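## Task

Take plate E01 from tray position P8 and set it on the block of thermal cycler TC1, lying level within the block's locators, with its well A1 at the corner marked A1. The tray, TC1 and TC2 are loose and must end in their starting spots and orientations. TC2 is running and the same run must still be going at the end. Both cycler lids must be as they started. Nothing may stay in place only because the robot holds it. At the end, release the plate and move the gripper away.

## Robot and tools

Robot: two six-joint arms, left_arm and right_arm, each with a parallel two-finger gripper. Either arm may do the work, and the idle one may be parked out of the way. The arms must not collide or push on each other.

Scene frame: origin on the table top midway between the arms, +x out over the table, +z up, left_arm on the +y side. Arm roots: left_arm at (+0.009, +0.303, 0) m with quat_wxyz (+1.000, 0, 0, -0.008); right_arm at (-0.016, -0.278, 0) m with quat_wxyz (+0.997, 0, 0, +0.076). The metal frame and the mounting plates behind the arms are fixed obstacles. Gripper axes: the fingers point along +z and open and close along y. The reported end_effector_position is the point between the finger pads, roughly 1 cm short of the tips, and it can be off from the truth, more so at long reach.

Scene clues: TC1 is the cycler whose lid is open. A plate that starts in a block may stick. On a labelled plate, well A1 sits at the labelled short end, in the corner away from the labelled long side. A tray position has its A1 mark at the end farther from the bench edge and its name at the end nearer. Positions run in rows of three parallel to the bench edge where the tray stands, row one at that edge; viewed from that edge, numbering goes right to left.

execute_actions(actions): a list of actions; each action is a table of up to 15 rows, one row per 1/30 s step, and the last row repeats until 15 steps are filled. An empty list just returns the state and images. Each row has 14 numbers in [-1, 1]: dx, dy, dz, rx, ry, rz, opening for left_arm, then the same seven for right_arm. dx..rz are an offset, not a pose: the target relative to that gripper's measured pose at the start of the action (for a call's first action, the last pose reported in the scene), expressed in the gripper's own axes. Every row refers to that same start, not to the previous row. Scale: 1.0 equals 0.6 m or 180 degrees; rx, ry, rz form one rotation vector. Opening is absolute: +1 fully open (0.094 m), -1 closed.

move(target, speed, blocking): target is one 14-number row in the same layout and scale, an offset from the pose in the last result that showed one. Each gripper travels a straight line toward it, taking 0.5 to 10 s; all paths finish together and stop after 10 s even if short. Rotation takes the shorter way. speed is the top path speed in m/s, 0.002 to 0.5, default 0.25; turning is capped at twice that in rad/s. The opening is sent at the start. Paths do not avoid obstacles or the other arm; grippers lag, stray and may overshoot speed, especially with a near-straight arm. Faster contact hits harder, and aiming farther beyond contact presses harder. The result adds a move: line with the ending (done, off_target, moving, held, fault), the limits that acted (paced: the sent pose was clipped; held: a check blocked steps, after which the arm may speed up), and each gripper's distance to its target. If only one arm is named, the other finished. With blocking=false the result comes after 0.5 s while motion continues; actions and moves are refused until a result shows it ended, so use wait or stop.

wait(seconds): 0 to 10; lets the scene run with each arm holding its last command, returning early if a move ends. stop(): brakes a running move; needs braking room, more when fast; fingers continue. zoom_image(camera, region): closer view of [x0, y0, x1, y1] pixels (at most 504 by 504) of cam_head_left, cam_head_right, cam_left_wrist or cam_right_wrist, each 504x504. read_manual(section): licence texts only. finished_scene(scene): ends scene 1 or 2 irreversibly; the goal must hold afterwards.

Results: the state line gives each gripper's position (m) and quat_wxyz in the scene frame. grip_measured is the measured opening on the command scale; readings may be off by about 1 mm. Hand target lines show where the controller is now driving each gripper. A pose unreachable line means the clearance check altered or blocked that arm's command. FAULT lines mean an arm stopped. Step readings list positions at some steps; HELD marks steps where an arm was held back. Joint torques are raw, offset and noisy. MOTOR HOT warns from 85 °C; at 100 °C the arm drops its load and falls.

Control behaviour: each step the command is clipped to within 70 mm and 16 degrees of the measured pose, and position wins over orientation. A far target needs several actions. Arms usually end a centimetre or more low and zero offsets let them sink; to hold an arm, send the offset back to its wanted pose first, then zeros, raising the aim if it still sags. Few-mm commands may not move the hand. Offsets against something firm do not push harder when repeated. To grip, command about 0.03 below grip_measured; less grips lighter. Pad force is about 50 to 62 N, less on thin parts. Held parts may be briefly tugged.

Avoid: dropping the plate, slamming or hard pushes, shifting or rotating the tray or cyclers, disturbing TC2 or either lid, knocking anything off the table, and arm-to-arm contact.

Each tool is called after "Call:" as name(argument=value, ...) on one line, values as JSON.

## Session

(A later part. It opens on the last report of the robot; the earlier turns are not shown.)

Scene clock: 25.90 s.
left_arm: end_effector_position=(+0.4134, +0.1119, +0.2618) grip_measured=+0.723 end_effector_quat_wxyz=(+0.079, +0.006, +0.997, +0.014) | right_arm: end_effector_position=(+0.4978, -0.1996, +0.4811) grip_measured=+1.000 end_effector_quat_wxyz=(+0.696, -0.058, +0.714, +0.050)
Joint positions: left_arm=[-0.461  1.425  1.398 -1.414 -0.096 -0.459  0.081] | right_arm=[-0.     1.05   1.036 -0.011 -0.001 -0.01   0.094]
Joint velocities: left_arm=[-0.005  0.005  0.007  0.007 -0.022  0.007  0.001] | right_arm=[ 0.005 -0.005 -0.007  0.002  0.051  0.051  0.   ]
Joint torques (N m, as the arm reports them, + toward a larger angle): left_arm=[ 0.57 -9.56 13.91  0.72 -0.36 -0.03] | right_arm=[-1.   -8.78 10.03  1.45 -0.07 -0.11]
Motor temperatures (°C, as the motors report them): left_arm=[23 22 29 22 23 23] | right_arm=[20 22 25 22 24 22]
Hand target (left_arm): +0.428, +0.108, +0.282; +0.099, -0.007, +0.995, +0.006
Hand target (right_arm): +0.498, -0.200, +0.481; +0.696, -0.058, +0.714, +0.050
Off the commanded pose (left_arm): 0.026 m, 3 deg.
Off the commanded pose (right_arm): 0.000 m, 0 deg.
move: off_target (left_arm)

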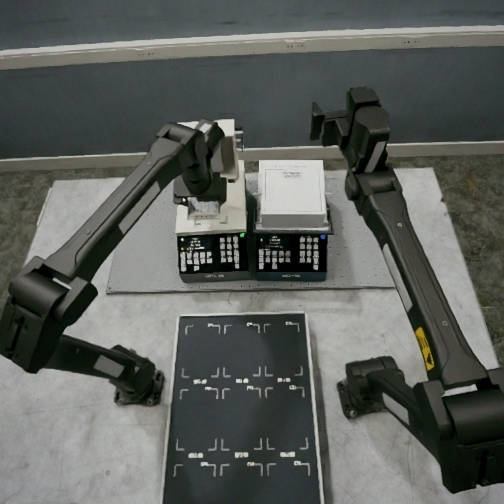

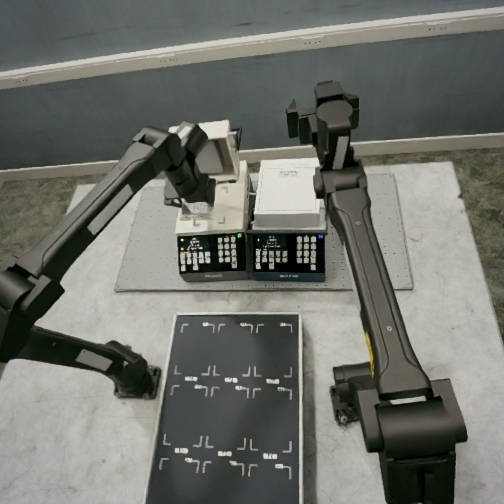

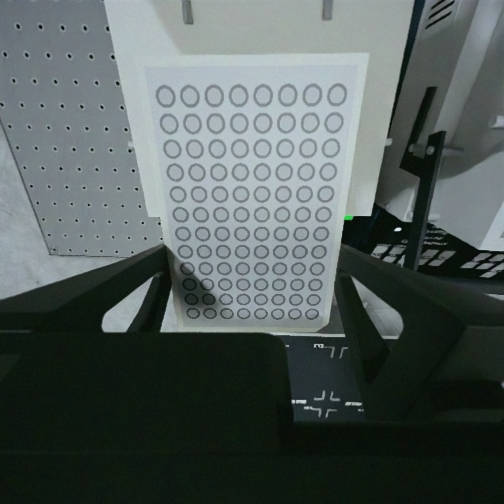

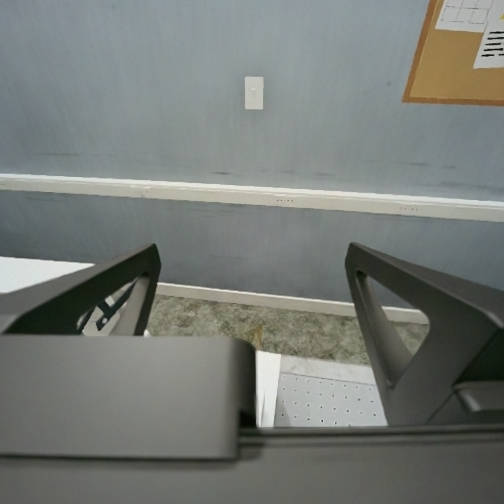

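Call:
move(target=[-0.068,-0.004,0.125,0.0045,-0.014,0,0.685,0,0,0,0,0,0,1], speed=0.08)

Scene clock: 28.03 s.
left_arm: end_effector_position=(+0.4609, +0.1099, +0.1996) grip_measured=+0.723 end_effector_quat_wxyz=(+0.101, +0.003, +0.995, +0.007) | right_arm: end_effector_position=(+0.4978, -0.1996, +0.4811) grip_measured=+1.000 end_effector_quat_wxyz=(+0.696, -0.058, +0.714, +0.050)
Joint positions: left_arm=[-0.42   1.526  1.339 -1.205 -0.096 -0.422  0.081] | right_arm=[-0.     1.05   1.036 -0.011 -0.001 -0.01   0.094]
Joint velocities: left_arm=[-0.005 -0.005 -0.007 -0.012 -0.066  0.051 -0.002] | right_arm=[-0.005  0.015 -0.002 -0.002  0.037  0.007  0.   ]
Joint torques (N m, as the arm reports them, + toward a larger angle): left_arm=[  0.83 -10.7    8.82   1.67  -0.07   0.28] | right_arm=[-1.4  -7.4   9.9   1.45 -0.1  -0.1 ]
Motor temperatures (°C, as the motors report them): left_arm=[23 22 29 22 23 23] | right_arm=[20 22 25 22 24 22]
Hand target (left_arm): +0.467, +0.111, +0.195; +0.101, +0.006, +0.995, +0.007
Hand target (right_arm): +0.498, -0.200, +0.481; +0.696, -0.058, +0.714, +0.050
Off the commanded pose (left_arm): 0.007 m, 0 deg.
Off the commanded pose (right_arm): 0.000 m, 0 deg.
move: done

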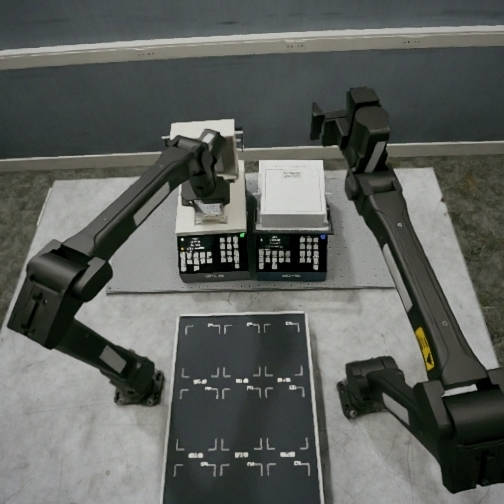

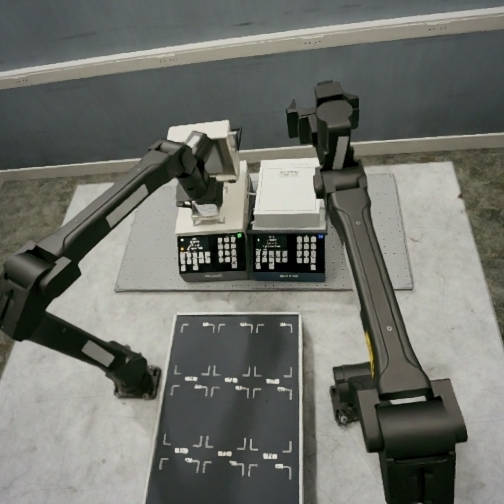

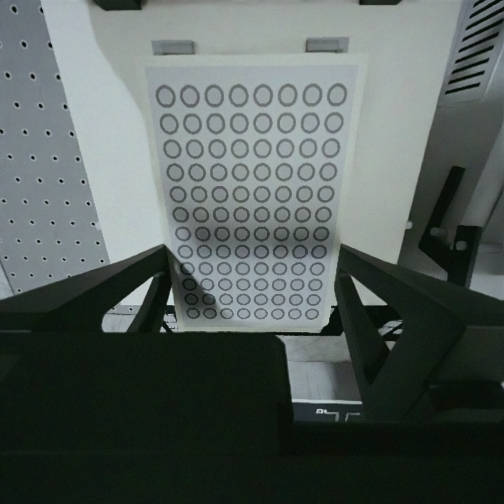

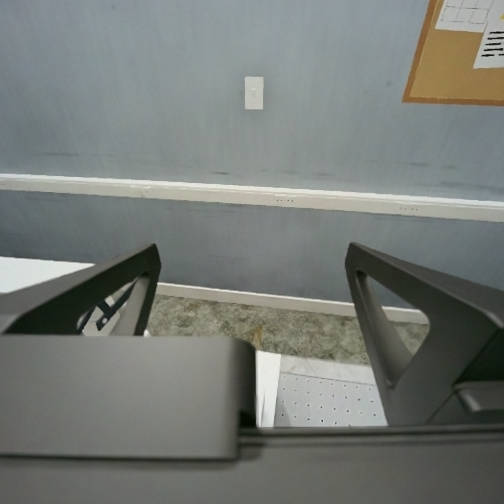

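Call:
zoom_image(camera="cam_left_wrist", region=[120, 20, 380, 120])

Call:
zoom_image(camera="cam_head_right", region=[150, 110, 270, 240])

Region (120, 20, 380, 120) of cam_left_wrist's 504x504 image, scaled by 1.938, with more detail than that image has; it fills the top 194 rows of this view, and the rest is white.

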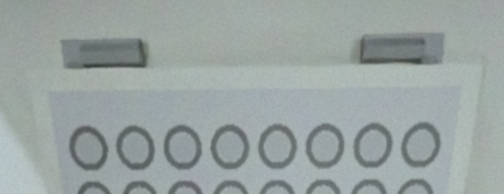

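Region (150, 110, 270, 240) of cam_head_right's 504x504 image, scaled by 3.877, with more detail than that image has; it fills the left 465 columns of this view, and the rest is white.

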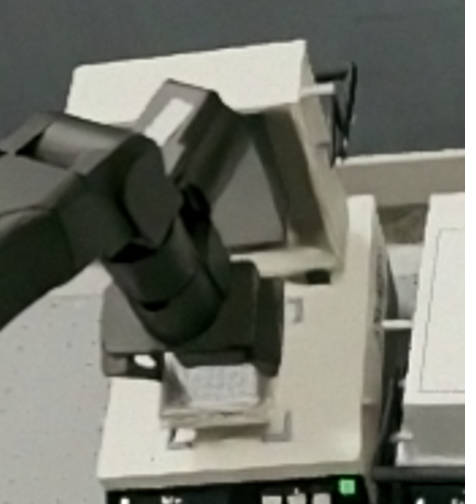

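Call:
move(target=[-0.0177,0.005,0.042,0,0,-0.003,0.685,0,0,0,0,0,0,1], speed=0.03)

Call:
zoom_image(camera="cam_left_wrist", region=[120, 20, 380, 120])

Scene clock: 30.23 s.
left_arm: end_effector_position=(+0.4711, +0.1114, +0.1848) grip_measured=+0.723 end_effector_quat_wxyz=(+0.103, -0.003, +0.995, +0.006) | right_arm: end_effector_position=(+0.4978, -0.1996, +0.4811) grip_measured=+1.000 end_effector_quat_wxyz=(+0.696, -0.058, +0.714, +0.050)
Joint positions: left_arm=[-0.408  1.554  1.33  -1.164 -0.096 -0.422  0.081] | right_arm=[-0.     1.05   1.036 -0.011 -0.001 -0.01   0.094]
Joint velocities: left_arm=[-0.024 -0.005 -0.002  0.007 -0.051 -0.007 -0.001] | right_arm=[-0.005  0.005 -0.022 -0.002  0.007 -0.007  0.   ]
Joint torques (N m, as the arm reports them, + toward a larger angle): left_arm=[  0.98 -11.03   8.64   1.63   0.01   0.21] | right_arm=[-0.88 -8.5  10.2   1.42 -0.1  -0.1 ]
Motor temperatures (°C, as the motors report them): left_arm=[23 22 29 22 23 23] | right_arm=[20 22 25 22 24 22]
Hand target (left_arm): +0.476, +0.113, +0.177; +0.101, -0.002, +0.995, +0.006
Hand target (right_arm): +0.498, -0.200, +0.481; +0.696, -0.058, +0.714, +0.050
Off the commanded pose (left_arm): 0.009 m, 0 deg.
Off the commanded pose (right_arm): 0.000 m, 0 deg.
move: done

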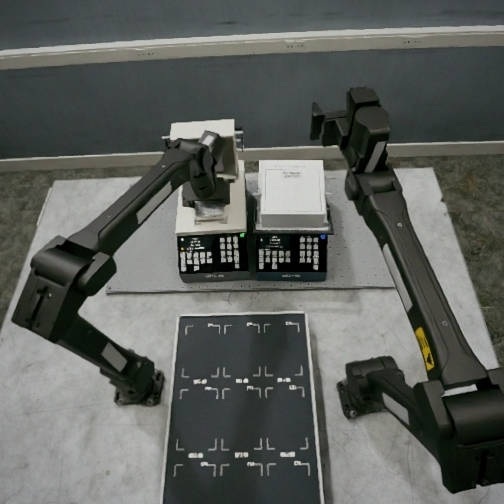

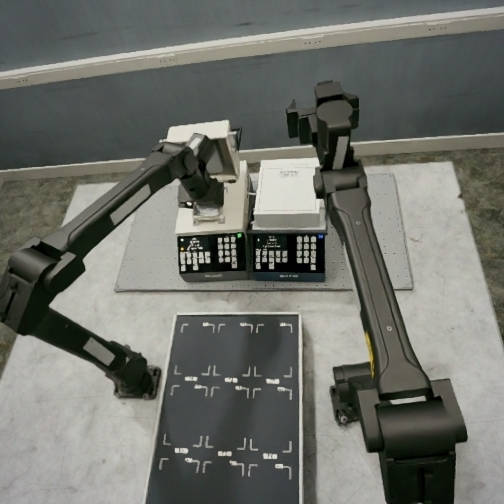

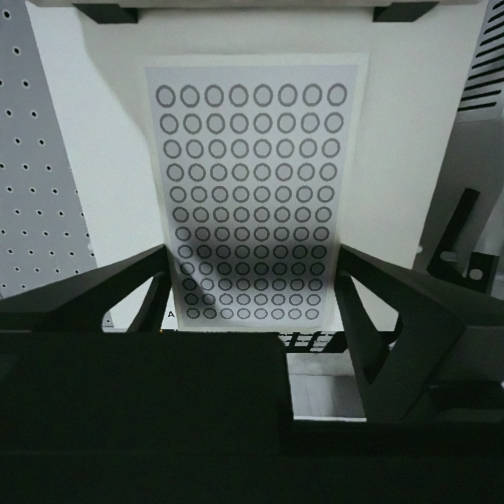

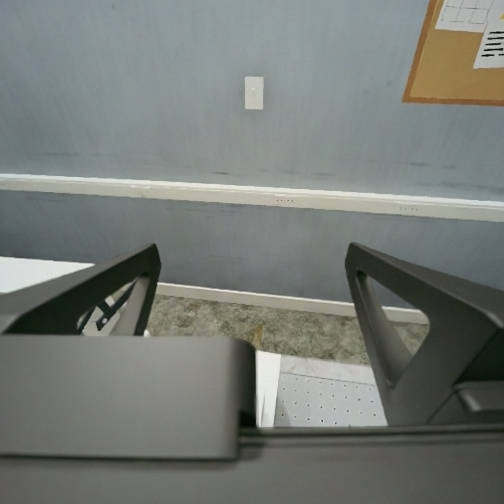

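Region (120, 20, 380, 120) of cam_left_wrist's 504x504 image, scaled by 1.938, with more detail than that image has; it fills the top 194 rows of this view, and the rest is white.

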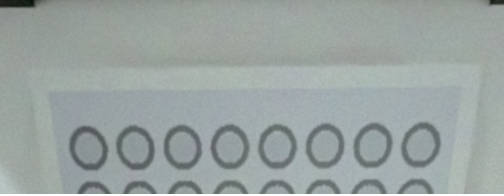

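Call:
move(target=[0.002,-0.0103,0.025,0,0,0,0.685,0,0,0,0,0,0,1], speed=0.02)

Call:
zoom_image(camera="cam_left_wrist", region=[110, 0, 400, 140])

Scene clock: 32.00 s.
left_arm: end_effector_position=(+0.4714, +0.1113, +0.1787) grip_measured=+0.723 end_effector_quat_wxyz=(+0.106, -0.003, +0.994, +0.005) | right_arm: end_effector_position=(+0.4978, -0.1996, +0.4811) grip_measured=+1.000 end_effector_quat_wxyz=(+0.696, -0.058, +0.714, +0.050)
Joint positions: left_arm=[-0.408  1.555  1.315 -1.142 -0.096 -0.422  0.081] | right_arm=[-0.     1.05   1.036 -0.011 -0.001 -0.01   0.094]
Joint velocities: left_arm=[ 0.005  0.005 -0.002  0.017 -0.051  0.037 -0.   ] | right_arm=[-0.005 -0.015 -0.017 -0.007  0.037  0.022  0.   ]
Joint torques (N m, as the arm reports them, + toward a larger angle): left_arm=[ -0.35 -10.79   8.6    1.61  -0.25   0.03] | right_arm=[-1.06 -8.04 10.21  1.59 -0.04 -0.13]
Motor temperatures (°C, as the motors report them): left_arm=[23 23 29 22 23 23] | right_arm=[20 22 25 22 24 22]
Hand target (left_arm): +0.473, +0.106, +0.170; +0.103, -0.003, +0.995, +0.006
Hand target (right_arm): +0.498, -0.200, +0.481; +0.696, -0.058, +0.714, +0.050
Off the commanded pose (left_arm): 0.011 m, 0 deg.
Off the commanded pose (right_arm): 0.000 m, 0 deg.
move: off_target (left_arm)

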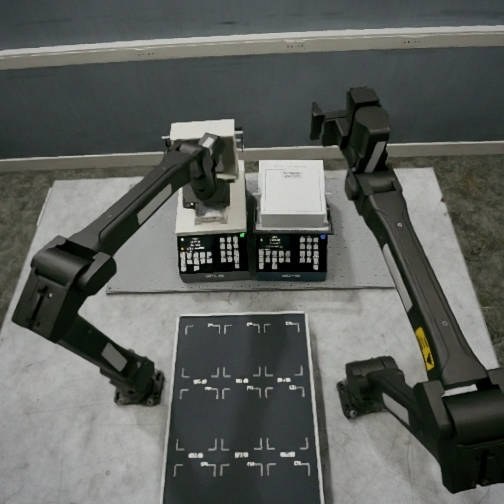

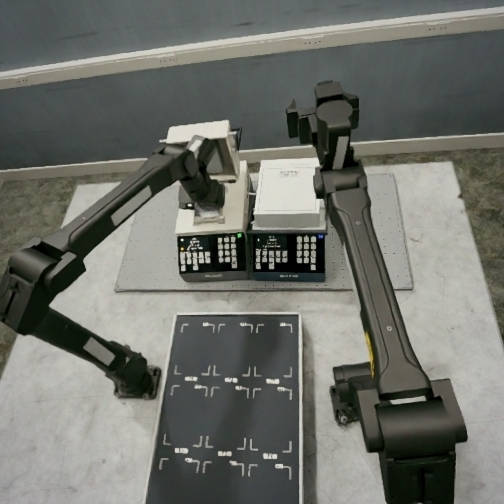

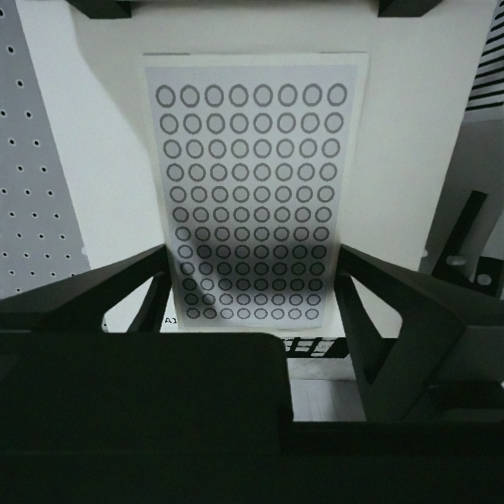

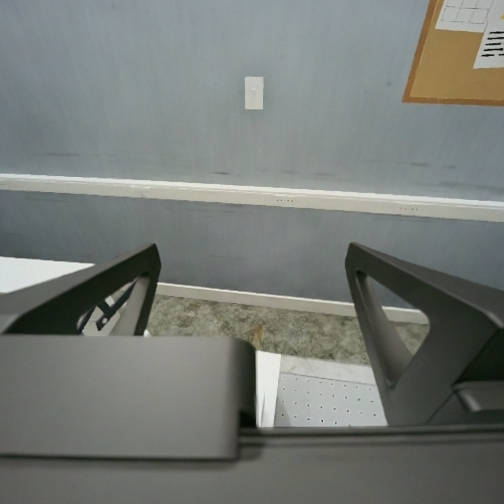

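Region (110, 0, 400, 140) of cam_left_wrist's 504x504 image, scaled by 1.738, with more detail than that image has; it fills the top 243 rows of this view, and the rest is white.

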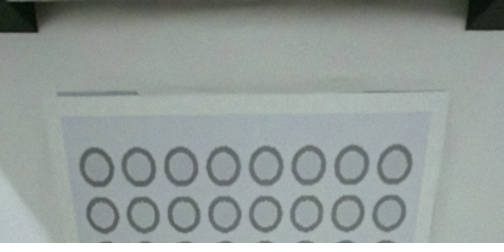

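Call:
execute_actions(actions=[])

Scene clock: 33.07 s.
left_arm: end_effector_position=(+0.4714, +0.1113, +0.1787) grip_measured=+0.723 end_effector_quat_wxyz=(+0.106, -0.003, +0.994, +0.005) | right_arm: end_effector_position=(+0.4978, -0.1996, +0.4811) grip_measured=+1.000 end_effector_quat_wxyz=(+0.696, -0.058, +0.714, +0.050)
Joint positions: left_arm=[-0.408  1.555  1.315 -1.142 -0.096 -0.422  0.081] | right_arm=[-0.     1.05   1.036 -0.011 -0.001 -0.01   0.094]
Joint velocities: left_arm=[-0.005 -0.015  0.002  0.012  0.007  0.007 -0.   ] | right_arm=[-0.015 -0.005  0.002 -0.012  0.007 -0.022  0.   ]
Joint torques (N m, as the arm reports them, + toward a larger angle): left_arm=[ -0.24 -10.66   8.57   1.68  -0.24   0.03] | right_arm=[-1.58 -8.08 10.08  1.35 -0.1  -0.09]
Motor temperatures (°C, as the motors report them): left_arm=[23 23 29 22 23 23] | right_arm=[20 22 25 22 24 22]
Hand target (left_arm): +0.473, +0.106, +0.170; +0.103, -0.003, +0.995, +0.006
Hand target (right_arm): +0.498, -0.200, +0.481; +0.696, -0.058, +0.714, +0.050
Off the commanded pose (left_arm): 0.011 m, 0 deg.
Off the commanded pose (right_arm): 0.000 m, 0 deg.

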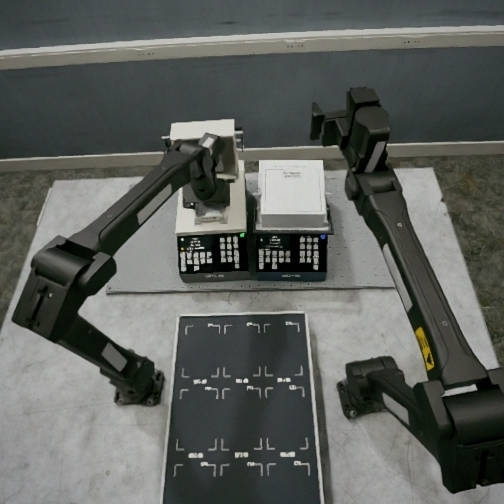

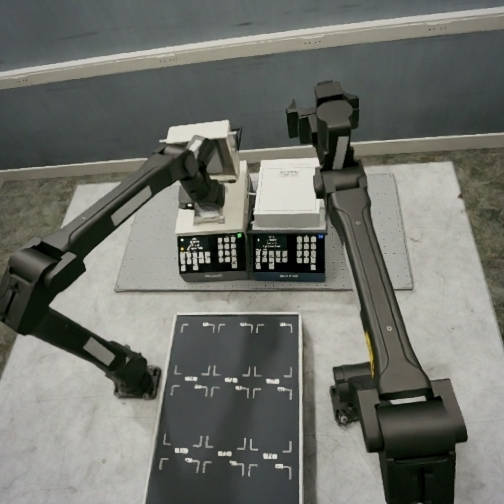

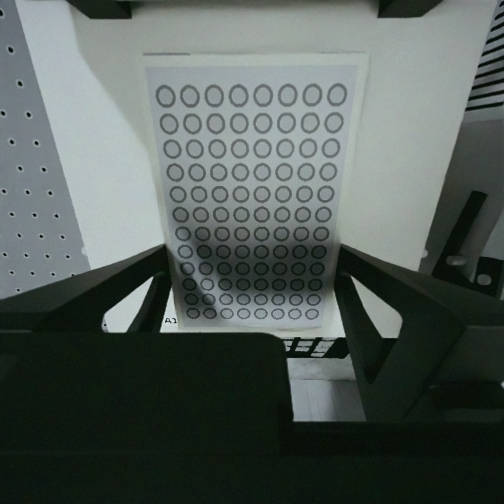

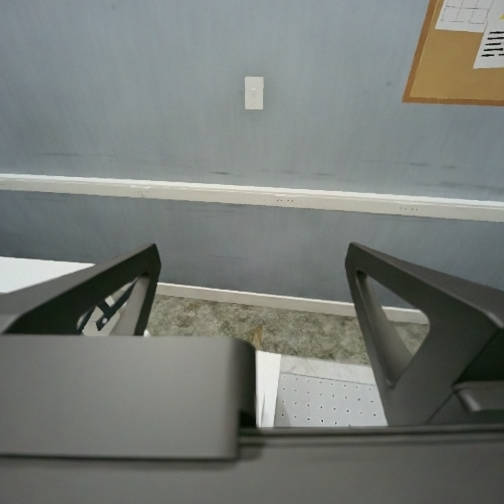

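Call:
execute_actions(actions=[[[0.002,-0.010,0.015,0,0,0,0.685,0,0,0,0,0,0,1],[0.002,-0.0105,0.0155,0,0,0,0.685,0,0,0,0,0,0,1],[0.0025,-0.011,0.016,0,0,0,0.685,0,0,0,0,0,0,1],[0.003,-0.0115,0.0165,0,0,0,0.685,0,0,0,0,0,0,1],[0.003,-0.012,0.017,0,0,0,0.685,0,0,0,0,0,0,1],[0.0035,-0.0125,0.0175,0,0,0,0.685,0,0,0,0,0,0,1],[0.004,-0.013,0.018,0,0,0,0.685,0,0,0,0,0,0,1],[0.004,-0.0135,0.0185,0,0,0,0.685,0,0,0,0,0,0,1],[0.0045,-0.014,0.019,0,0,0,0.685,0,0,0,0,0,0,1]]])

Scene clock: 34.10 s.
left_arm: end_effector_position=(+0.4695, +0.1082, +0.1745) grip_measured=+0.723 end_effector_quat_wxyz=(+0.107, +0.000, +0.994, +0.004) | right_arm: end_effector_position=(+0.4978, -0.1996, +0.4811) grip_measured=+1.000 end_effector_quat_wxyz=(+0.696, -0.058, +0.714, +0.050)
Joint positions: left_arm=[-0.416  1.555  1.303 -1.128 -0.096 -0.422  0.081] | right_arm=[-0.     1.05   1.036 -0.011 -0.001 -0.01   0.094]
Joint velocities: left_arm=[-0.024 -0.005 -0.007 -0.002 -0.007  0.007 -0.001] | right_arm=[-0.005 -0.005 -0.002  0.007  0.022  0.007  0.   ]
Joint torques (N m, as the arm reports them, + toward a larger angle): left_arm=[ -0.4  -11.21   8.57   1.62  -0.3   -0.04] | right_arm=[-0.97 -7.47 10.05  1.29 -0.05 -0.1 ]
Motor temperatures (°C, as the motors report them): left_arm=[23 23 29 22 23 23] | right_arm=[20 22 25 22 24 22]
Hand target (left_arm): +0.471, +0.103, +0.167; +0.106, -0.003, +0.994, +0.005
Hand target (right_arm): +0.498, -0.200, +0.481; +0.696, -0.058, +0.714, +0.050
Off the commanded pose (left_arm): 0.009 m, 0 deg.
Off the commanded pose (right_arm): 0.000 m, 0 deg.
Step readings (end_effector_position):
0: left_arm (+0.4714, +0.1113, +0.1787) | right_arm (+0.4978, -0.1996, +0.4811)
1: left_arm (+0.4716, +0.1113, +0.1785) | right_arm (+0.4978, -0.1996, +0.4811)
2: left_arm (+0.4716, +0.1112, +0.1779) | right_arm (+0.4978, -0.1996, +0.4811)
4: left_arm (+0.4711, +0.1110, +0.1765) | right_arm (+0.4978, -0.1996, +0.4811)
8: left_arm (+0.4699, +0.1101, +0.1747) | right_arm (+0.4978, -0.1996, +0.4811)
15: end_effector_position above

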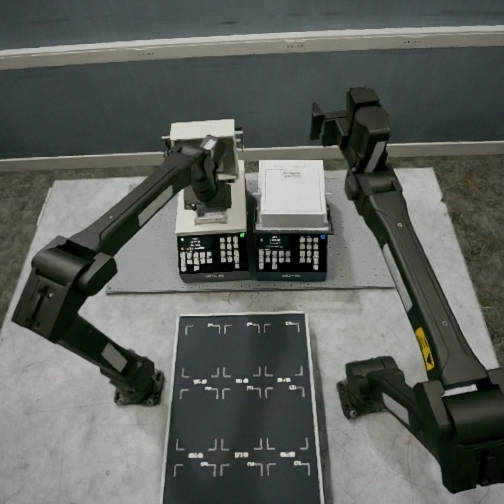

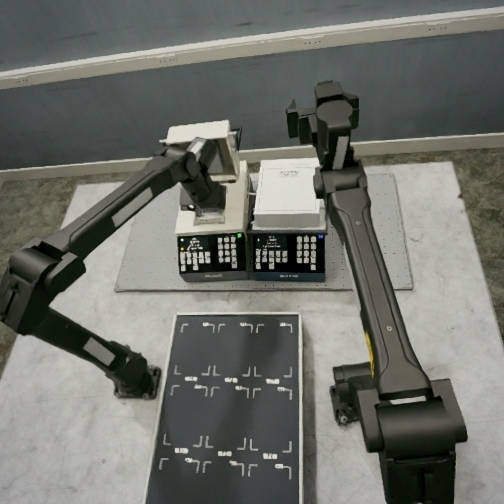

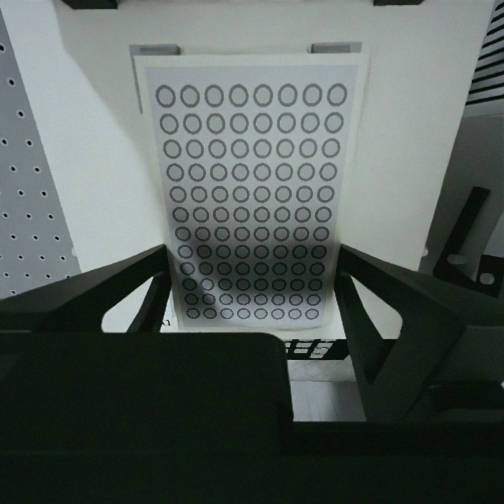

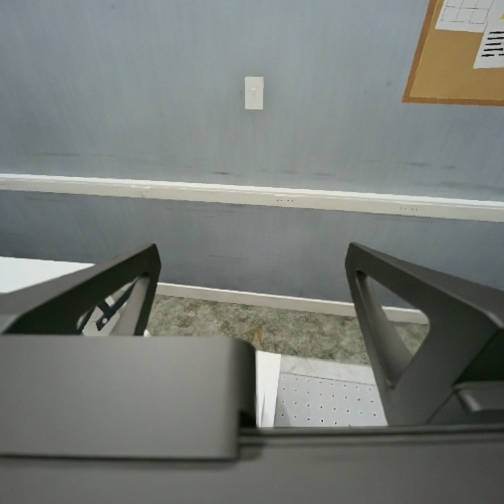

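Call:
execute_actions(actions=[[[-0.002,0.0,0.010,0,0,0,0.685,0,0,0,0,0,0,1]]])

Call:
zoom_image(camera="cam_left_wrist", region=[100, 20, 400, 140])

Scene clock: 34.87 s.
left_arm: end_effector_position=(+0.4695, +0.1082, +0.1745) grip_measured=+0.723 end_effector_quat_wxyz=(+0.107, +0.000, +0.994, +0.004) | right_arm: end_effector_position=(+0.4978, -0.1996, +0.4811) grip_measured=+1.000 end_effector_quat_wxyz=(+0.696, -0.058, +0.714, +0.050)
Joint positions: left_arm=[-0.416  1.555  1.303 -1.128 -0.096 -0.422  0.081] | right_arm=[-0.     1.05   1.036 -0.011 -0.001 -0.01   0.094]
Joint velocities: left_arm=[-0.005  0.005 -0.002  0.012 -0.095 -0.037 -0.   ] | right_arm=[ 0.005 -0.005  0.032 -0.002  0.022  0.037  0.   ]
Joint torques (N m, as the arm reports them, + toward a larger angle): left_arm=[  0.08 -11.57   8.21   1.66  -0.15   0.16] | right_arm=[-0.63 -8.28 10.17  1.48 -0.07 -0.09]
Motor temperatures (°C, as the motors report them): left_arm=[23 23 29 22 23 23] | right_arm=[20 22 25 22 24 22]
Hand target (left_arm): +0.472, +0.108, +0.169; +0.107, +0.000, +0.994, +0.004
Hand target (right_arm): +0.498, -0.200, +0.481; +0.696, -0.058, +0.714, +0.050
Off the commanded pose (left_arm): 0.006 m, 0 deg.
Off the commanded pose (right_arm): 0.000 m, 0 deg.
Step readings (end_effector_position):
0: left_arm (+0.4695, +0.1082, +0.1745) | right_arm (+0.4978, -0.1996, +0.4811)
1: left_arm (+0.4695, +0.1082, +0.1745) | right_arm (+0.4978, -0.1996, +0.4811)
2: left_arm (+0.4695, +0.1082, +0.1745) | right_arm (+0.4978, -0.1996, +0.4811)
4: left_arm (+0.4695, +0.1082, +0.1745) | right_arm (+0.4978, -0.1996, +0.4811)
8: left_arm (+0.4695, +0.1082, +0.1745) | right_arm (+0.4978, -0.1996, +0.4811)
15: end_effector_position above

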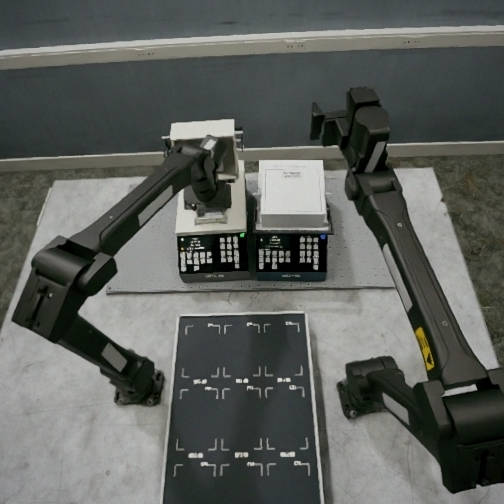

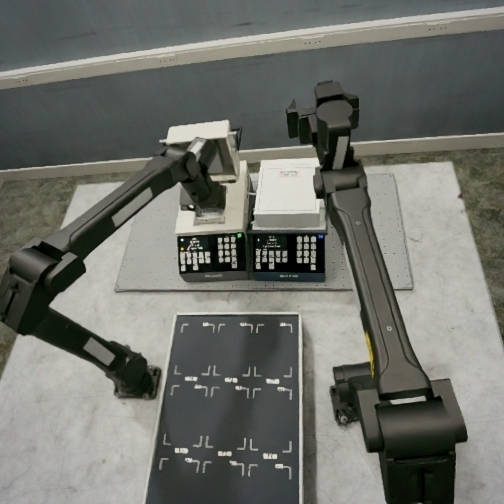

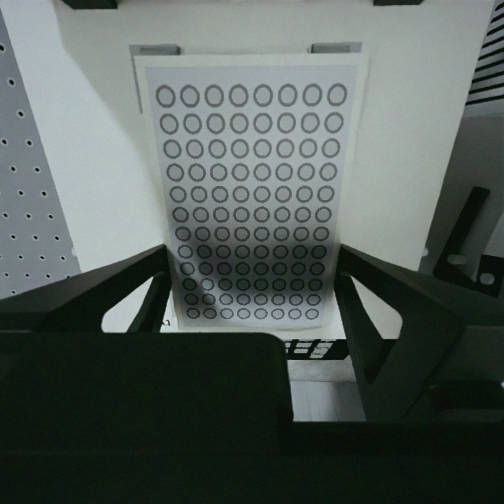

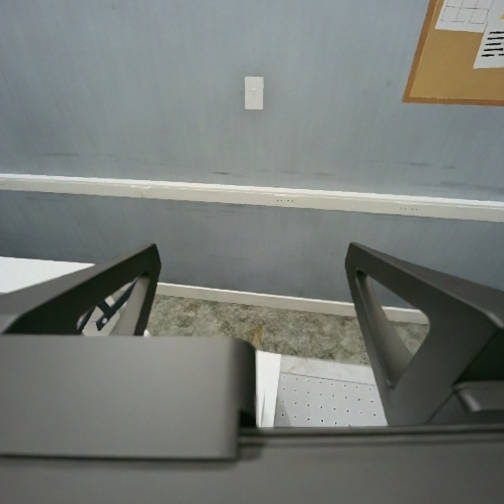

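Region (100, 20, 400, 140) of cam_left_wrist's 504x504 image, scaled by 1.680, with more detail than that image has; it fills the top 202 rows of this view, and the rest is white.

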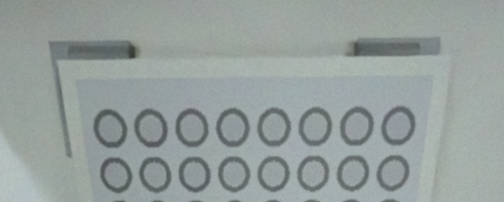

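Call:
execute_actions(actions=[[[-0.003,0.002,0.010,0,0,0,0.685,0,0,0,0,0,0,1],[-0.004,0.004,0.010,0,0,0,0.685,0,0,0,0,0,0,1],[-0.005,0.006,0.0105,0,0,0,0.685,0,0,0,0,0,0,1],[-0.0055,0.0077,0.0105,0,0,0,0.685,0,0,0,0,0,0,1]]])

Scene clock: 36.37 s.
left_arm: end_effector_position=(+0.4703, +0.1101, +0.1745) grip_measured=+0.723 end_effector_quat_wxyz=(+0.107, -0.002, +0.994, +0.004) | right_arm: end_effector_position=(+0.4978, -0.1996, +0.4811) grip_measured=+1.000 end_effector_quat_wxyz=(+0.696, -0.058, +0.714, +0.050)
Joint positions: left_arm=[-0.411  1.555  1.303 -1.128 -0.096 -0.422  0.081] | right_arm=[-0.     1.05   1.036 -0.011 -0.001 -0.01   0.094]
Joint velocities: left_arm=[ 0.015 -0.005  0.012 -0.007  0.051 -0.037  0.   ] | right_arm=[-0.015 -0.005 -0.007 -0.002 -0.051  0.037  0.   ]
Joint torques (N m, as the arm reports them, + toward a larger angle): left_arm=[  0.96 -11.79   8.21   1.78  -0.04   0.26] | right_arm=[-1.02 -9.    9.96  1.41 -0.12 -0.08]
Motor temperatures (°C, as the motors report them): left_arm=[23 23 29 22 23 23] | right_arm=[20 22 26 22 24 22]
Hand target (left_arm): +0.474, +0.113, +0.169; +0.107, +0.000, +0.994, +0.004
Hand target (right_arm): +0.498, -0.200, +0.481; +0.696, -0.058, +0.714, +0.050
Off the commanded pose (left_arm): 0.007 m, 0 deg.
Off the commanded pose (right_arm): 0.000 m, 0 deg.
Step readings (end_effector_position):
0: left_arm (+0.4695, +0.1082, +0.1745) | right_arm (+0.4978, -0.1996, +0.4811)
1: left_arm (+0.4695, +0.1082, +0.1745) | right_arm (+0.4978, -0.1996, +0.4811)
2: left_arm (+0.4695, +0.1082, +0.1745) | right_arm (+0.4978, -0.1996, +0.4811)
4: left_arm (+0.4696, +0.1084, +0.1745) | right_arm (+0.4978, -0.1996, +0.4811)
8: left_arm (+0.4700, +0.1094, +0.1745) | right_arm (+0.4978, -0.1996, +0.4811)
15: end_effector_position above

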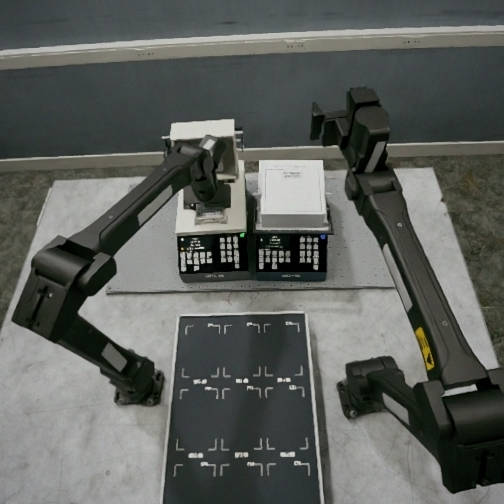

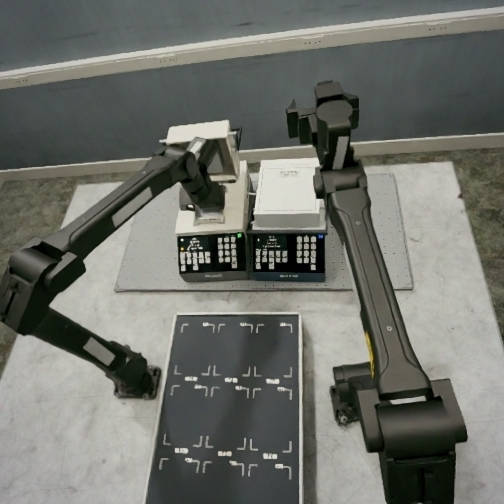

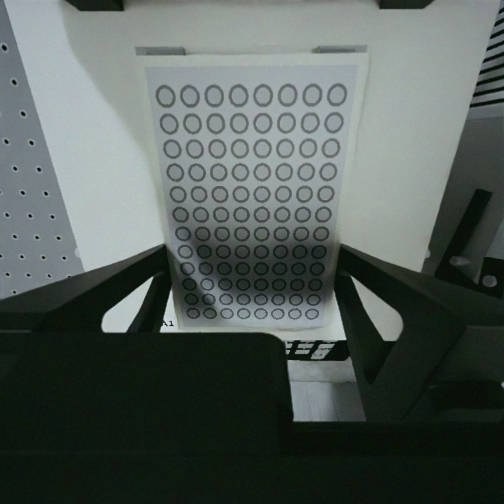

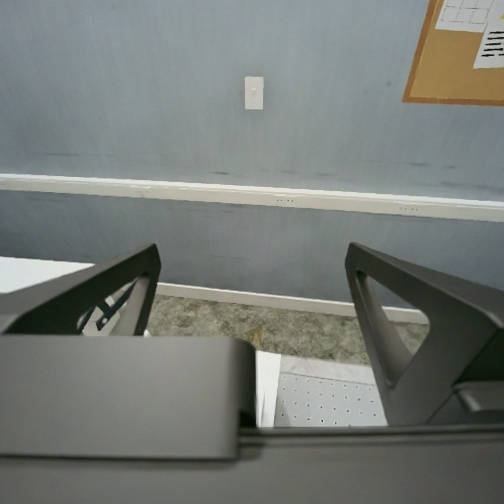

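Call:
execute_actions(actions=[[[-0.004,-0.001,0.011,0,0.001,0,0.685,0,0,0,0,0,0,1],[-0.004,-0.002,0.012,0,0.001,0,0.685,0,0,0,0,0,0,1],[-0.004,-0.003,0.013,0,0.002,0,0.685,0,0,0,0,0,0,1],[-0.004,-0.003,0.014,0,0.002,0,0.685,0,0,0,0,0,0,1],[-0.004,-0.003,0.015,0,0.003,0,0.685,0,0,0,0,0,0,1],[-0.004,-0.003,0.016,0,0.003,0,0.685,0,0,0,0,0,0,1],[-0.004,-0.003,0.017,0,0.004,0,0.685,0,0,0,0,0,0,1],[-0.004,-0.003,0.018,0,0.004,0,0.685,0,0,0,0,0,0,1],[-0.004,-0.003,0.019,0,0.004,0,0.685,0,0,0,0,0,0,1],[-0.004,-0.0033,0.020,0,0.004,0,0.685,0,0,0,0,0,0,1],[-0.004,-0.0033,0.021,0,0.004,0,0.685,0,0,0,0,0,0,1]]])

Call:
zoom_image(camera="cam_left_wrist", region=[100, 20, 400, 140])

Scene clock: 37.57 s.
left_arm: end_effector_position=(+0.4706, +0.1096, +0.1711) grip_measured=+0.723 end_effector_quat_wxyz=(+0.103, -0.002, +0.995, +0.005) | right_arm: end_effector_position=(+0.4978, -0.1996, +0.4811) grip_measured=+1.000 end_effector_quat_wxyz=(+0.696, -0.058, +0.714, +0.050)
Joint positions: left_arm=[-0.411  1.562  1.303 -1.127 -0.095 -0.422  0.081] | right_arm=[-0.     1.05   1.036 -0.011 -0.001 -0.01   0.094]
Joint velocities: left_arm=[-0.005 -0.005 -0.002  0.007 -0.022 -0.051 -0.001] | right_arm=[-0.015 -0.005  0.002  0.017 -0.051 -0.022  0.   ]
Joint torques (N m, as the arm reports them, + toward a larger angle): left_arm=[  0.71 -10.48   8.83   1.59   0.02   0.15] | right_arm=[-1.   -7.89 10.24  1.27 -0.08 -0.11]
Motor temperatures (°C, as the motors report them): left_arm=[23 23 29 22 22 23] | right_arm=[20 22 26 22 24 22]
Hand target (left_arm): +0.475, +0.108, +0.163; +0.100, -0.002, +0.995, +0.004
Hand target (right_arm): +0.498, -0.200, +0.481; +0.696, -0.058, +0.714, +0.050
Off the commanded pose (left_arm): 0.010 m, 0 deg.
Off the commanded pose (right_arm): 0.000 m, 0 deg.
Step readings (end_effector_position):
0: left_arm (+0.4703, +0.1101, +0.1745) | right_arm (+0.4978, -0.1996, +0.4811)
1: left_arm (+0.4703, +0.1101, +0.1745) | right_arm (+0.4978, -0.1996, +0.4811)
2: left_arm (+0.4703, +0.1101, +0.1745) | right_arm (+0.4978, -0.1996, +0.4811)
4: left_arm (+0.4703, +0.1101, +0.1745) | right_arm (+0.4978, -0.1996, +0.4811)
8: left_arm (+0.4703, +0.1099, +0.1738) | right_arm (+0.4978, -0.1996, +0.4811)
15: end_effector_position above

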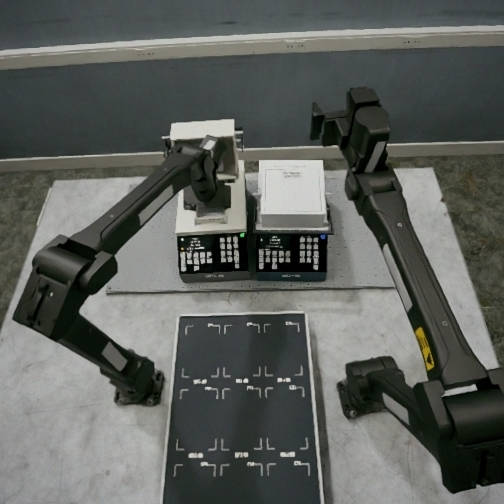

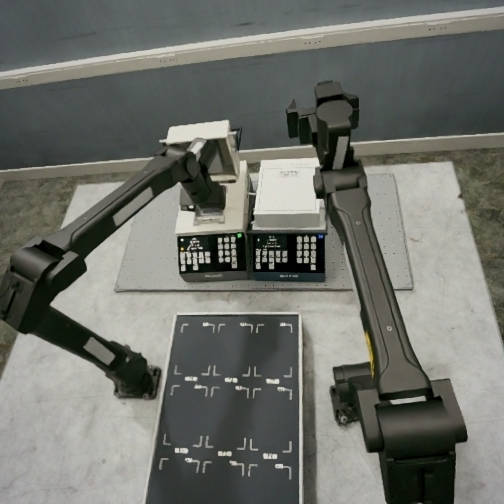

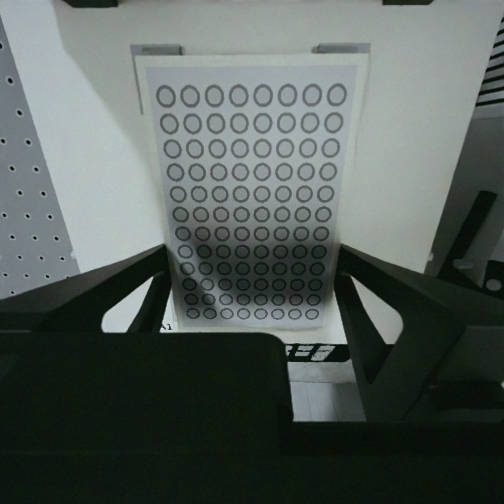

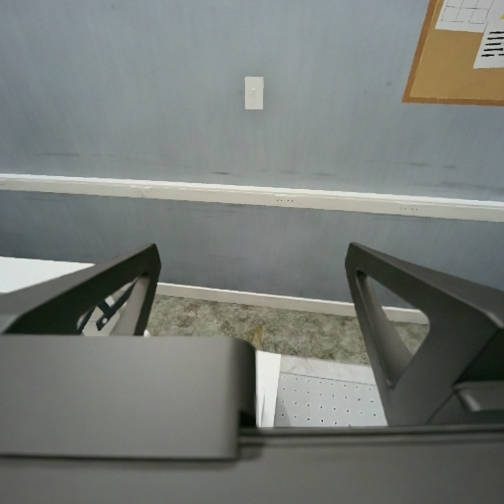

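Region (100, 20, 400, 140) of cam_left_wrist's 504x504 image, scaled by 1.680, with more detail than that image has; it fills the top 202 rows of this view, and the rest is white.

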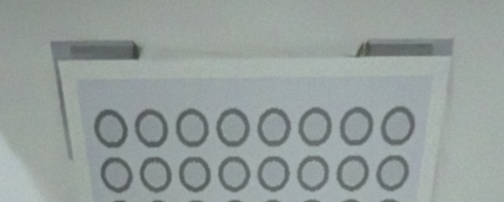

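Call:
execute_actions(actions=[[[-0.005,-0.002,0.015,0,0.002,0,0.685,0,0,0,0,0,0,1],[-0.005,-0.001,0.016,0,0.002,0,0.685,0,0,0,0,0,0,1],[-0.005,0,0.017,0,0.002,0,0.685,0,0,0,0,0,0,1],[-0.0055,0,0.018,0,0.002,0,0.685,0,0,0,0,0,0,1],[-0.0055,0.0005,0.019,0,0.002,0,0.685,0,0,0,0,0,0,1],[-0.006,0.001,0.020,0,0.002,0,0.685,0,0,0,0,0,0,1],[-0.006,0.001,0.021,0,0.002,0,0.685,0,0,0,0,0,0,1],[-0.006,0.001,0.022,0,0.002,0,0.685,0,0,0,0,0,0,1]]])

Call:
zoom_image(camera="cam_left_wrist", region=[100, 20, 400, 140])

Scene clock: 38.63 s.
left_arm: end_effector_position=(+0.4722, +0.1098, +0.1712) grip_measured=+0.723 end_effector_quat_wxyz=(+0.106, -0.003, +0.994, +0.004) | right_arm: end_effector_position=(+0.4978, -0.1996, +0.4811) grip_measured=+1.000 end_effector_quat_wxyz=(+0.696, -0.058, +0.714, +0.050)
Joint positions: left_arm=[-0.41   1.563  1.303 -1.122 -0.095 -0.422  0.081] | right_arm=[-0.     1.05   1.036 -0.011 -0.001 -0.01   0.094]
Joint velocities: left_arm=[-0.005 -0.015 -0.002 -0.002  0.007 -0.051 -0.001] | right_arm=[-0.015 -0.005 -0.002  0.007  0.007  0.051  0.   ]
Joint torques (N m, as the arm reports them, + toward a larger angle): left_arm=[  0.87 -10.64   8.32   1.74   0.02   0.19] | right_arm=[-1.   -7.65 10.18  1.4  -0.06 -0.1 ]
Motor temperatures (°C, as the motors report them): left_arm=[23 23 29 22 22 23] | right_arm=[20 22 26 22 24 22]
Hand target (left_arm): +0.477, +0.110, +0.159; +0.100, -0.002, +0.995, +0.005
Hand target (right_arm): +0.498, -0.200, +0.481; +0.696, -0.058, +0.714, +0.050
Off the commanded pose (left_arm): 0.013 m, 1 deg.
Off the commanded pose (right_arm): 0.000 m, 0 deg.
Step readings (end_effector_position):
0: left_arm (+0.4706, +0.1096, +0.1711) | right_arm (+0.4978, -0.1996, +0.4811)
1: left_arm (+0.4706, +0.1096, +0.1711) | right_arm (+0.4978, -0.1996, +0.4811)
2: left_arm (+0.4706, +0.1096, +0.1711) | right_arm (+0.4978, -0.1996, +0.4811)
4: left_arm (+0.4708, +0.1096, +0.1711) | right_arm (+0.4978, -0.1996, +0.4811)
8: left_arm (+0.4714, +0.1097, +0.1712) | right_arm (+0.4978, -0.1996, +0.4811)
15: end_effector_position above

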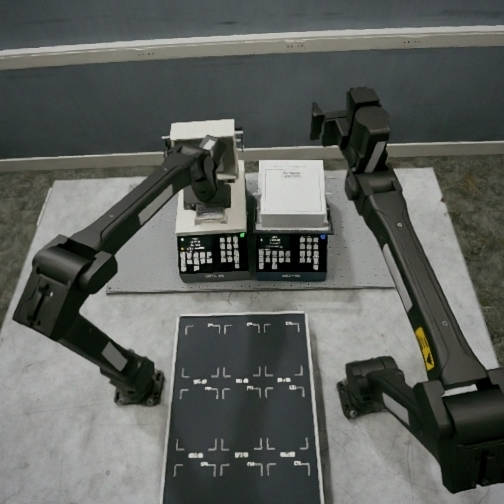

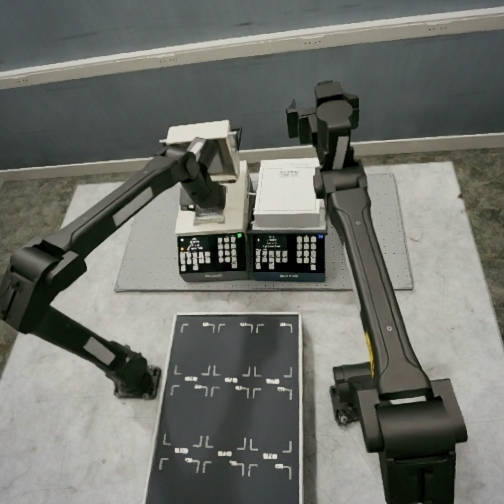

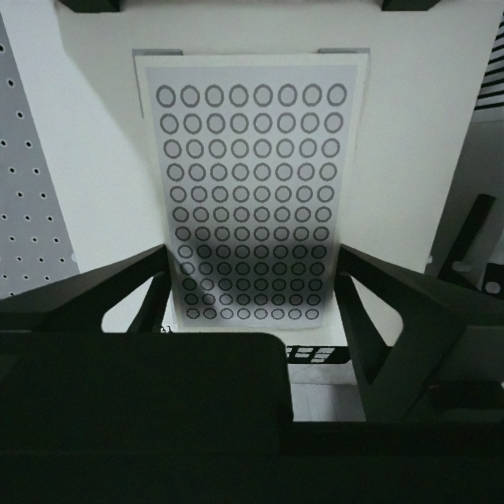

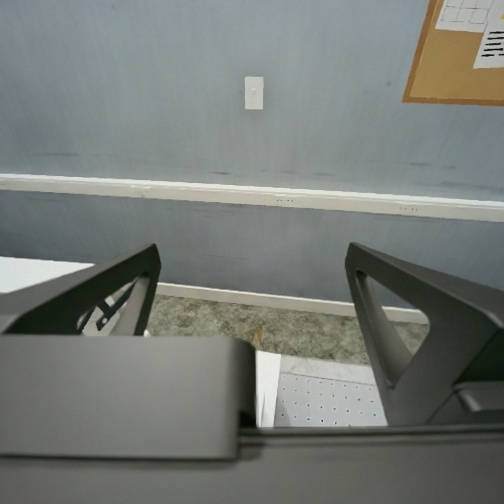

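Region (100, 20, 400, 140) of cam_left_wrist's 504x504 image, scaled by 1.680, with more detail than that image has; it fills the top 202 rows of this view, and the rest is white.

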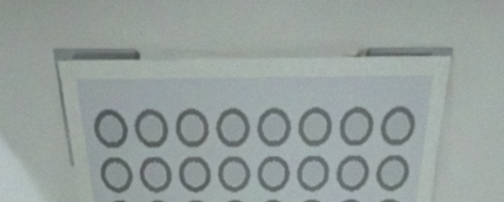

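Call:
zoom_image(camera="cam_head_right", region=[170, 180, 260, 240])

Call:
zoom_image(camera="cam_left_wrist", region=[140, 240, 360, 340])

Region (170, 180, 260, 240) of cam_head_right's 504x504 image, scaled by 5.600, with more detail than that image has.

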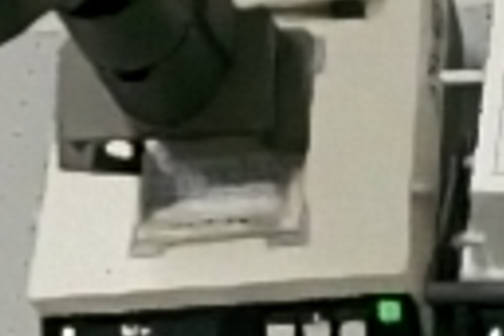

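Region (140, 240, 360, 340) of cam_left_wrist's 504x504 image, scaled by 2.291, with more detail than that image has; it fills the top 229 rows of this view, and the rest is white.

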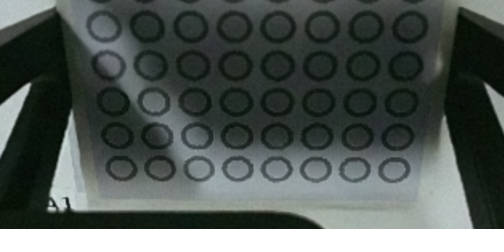

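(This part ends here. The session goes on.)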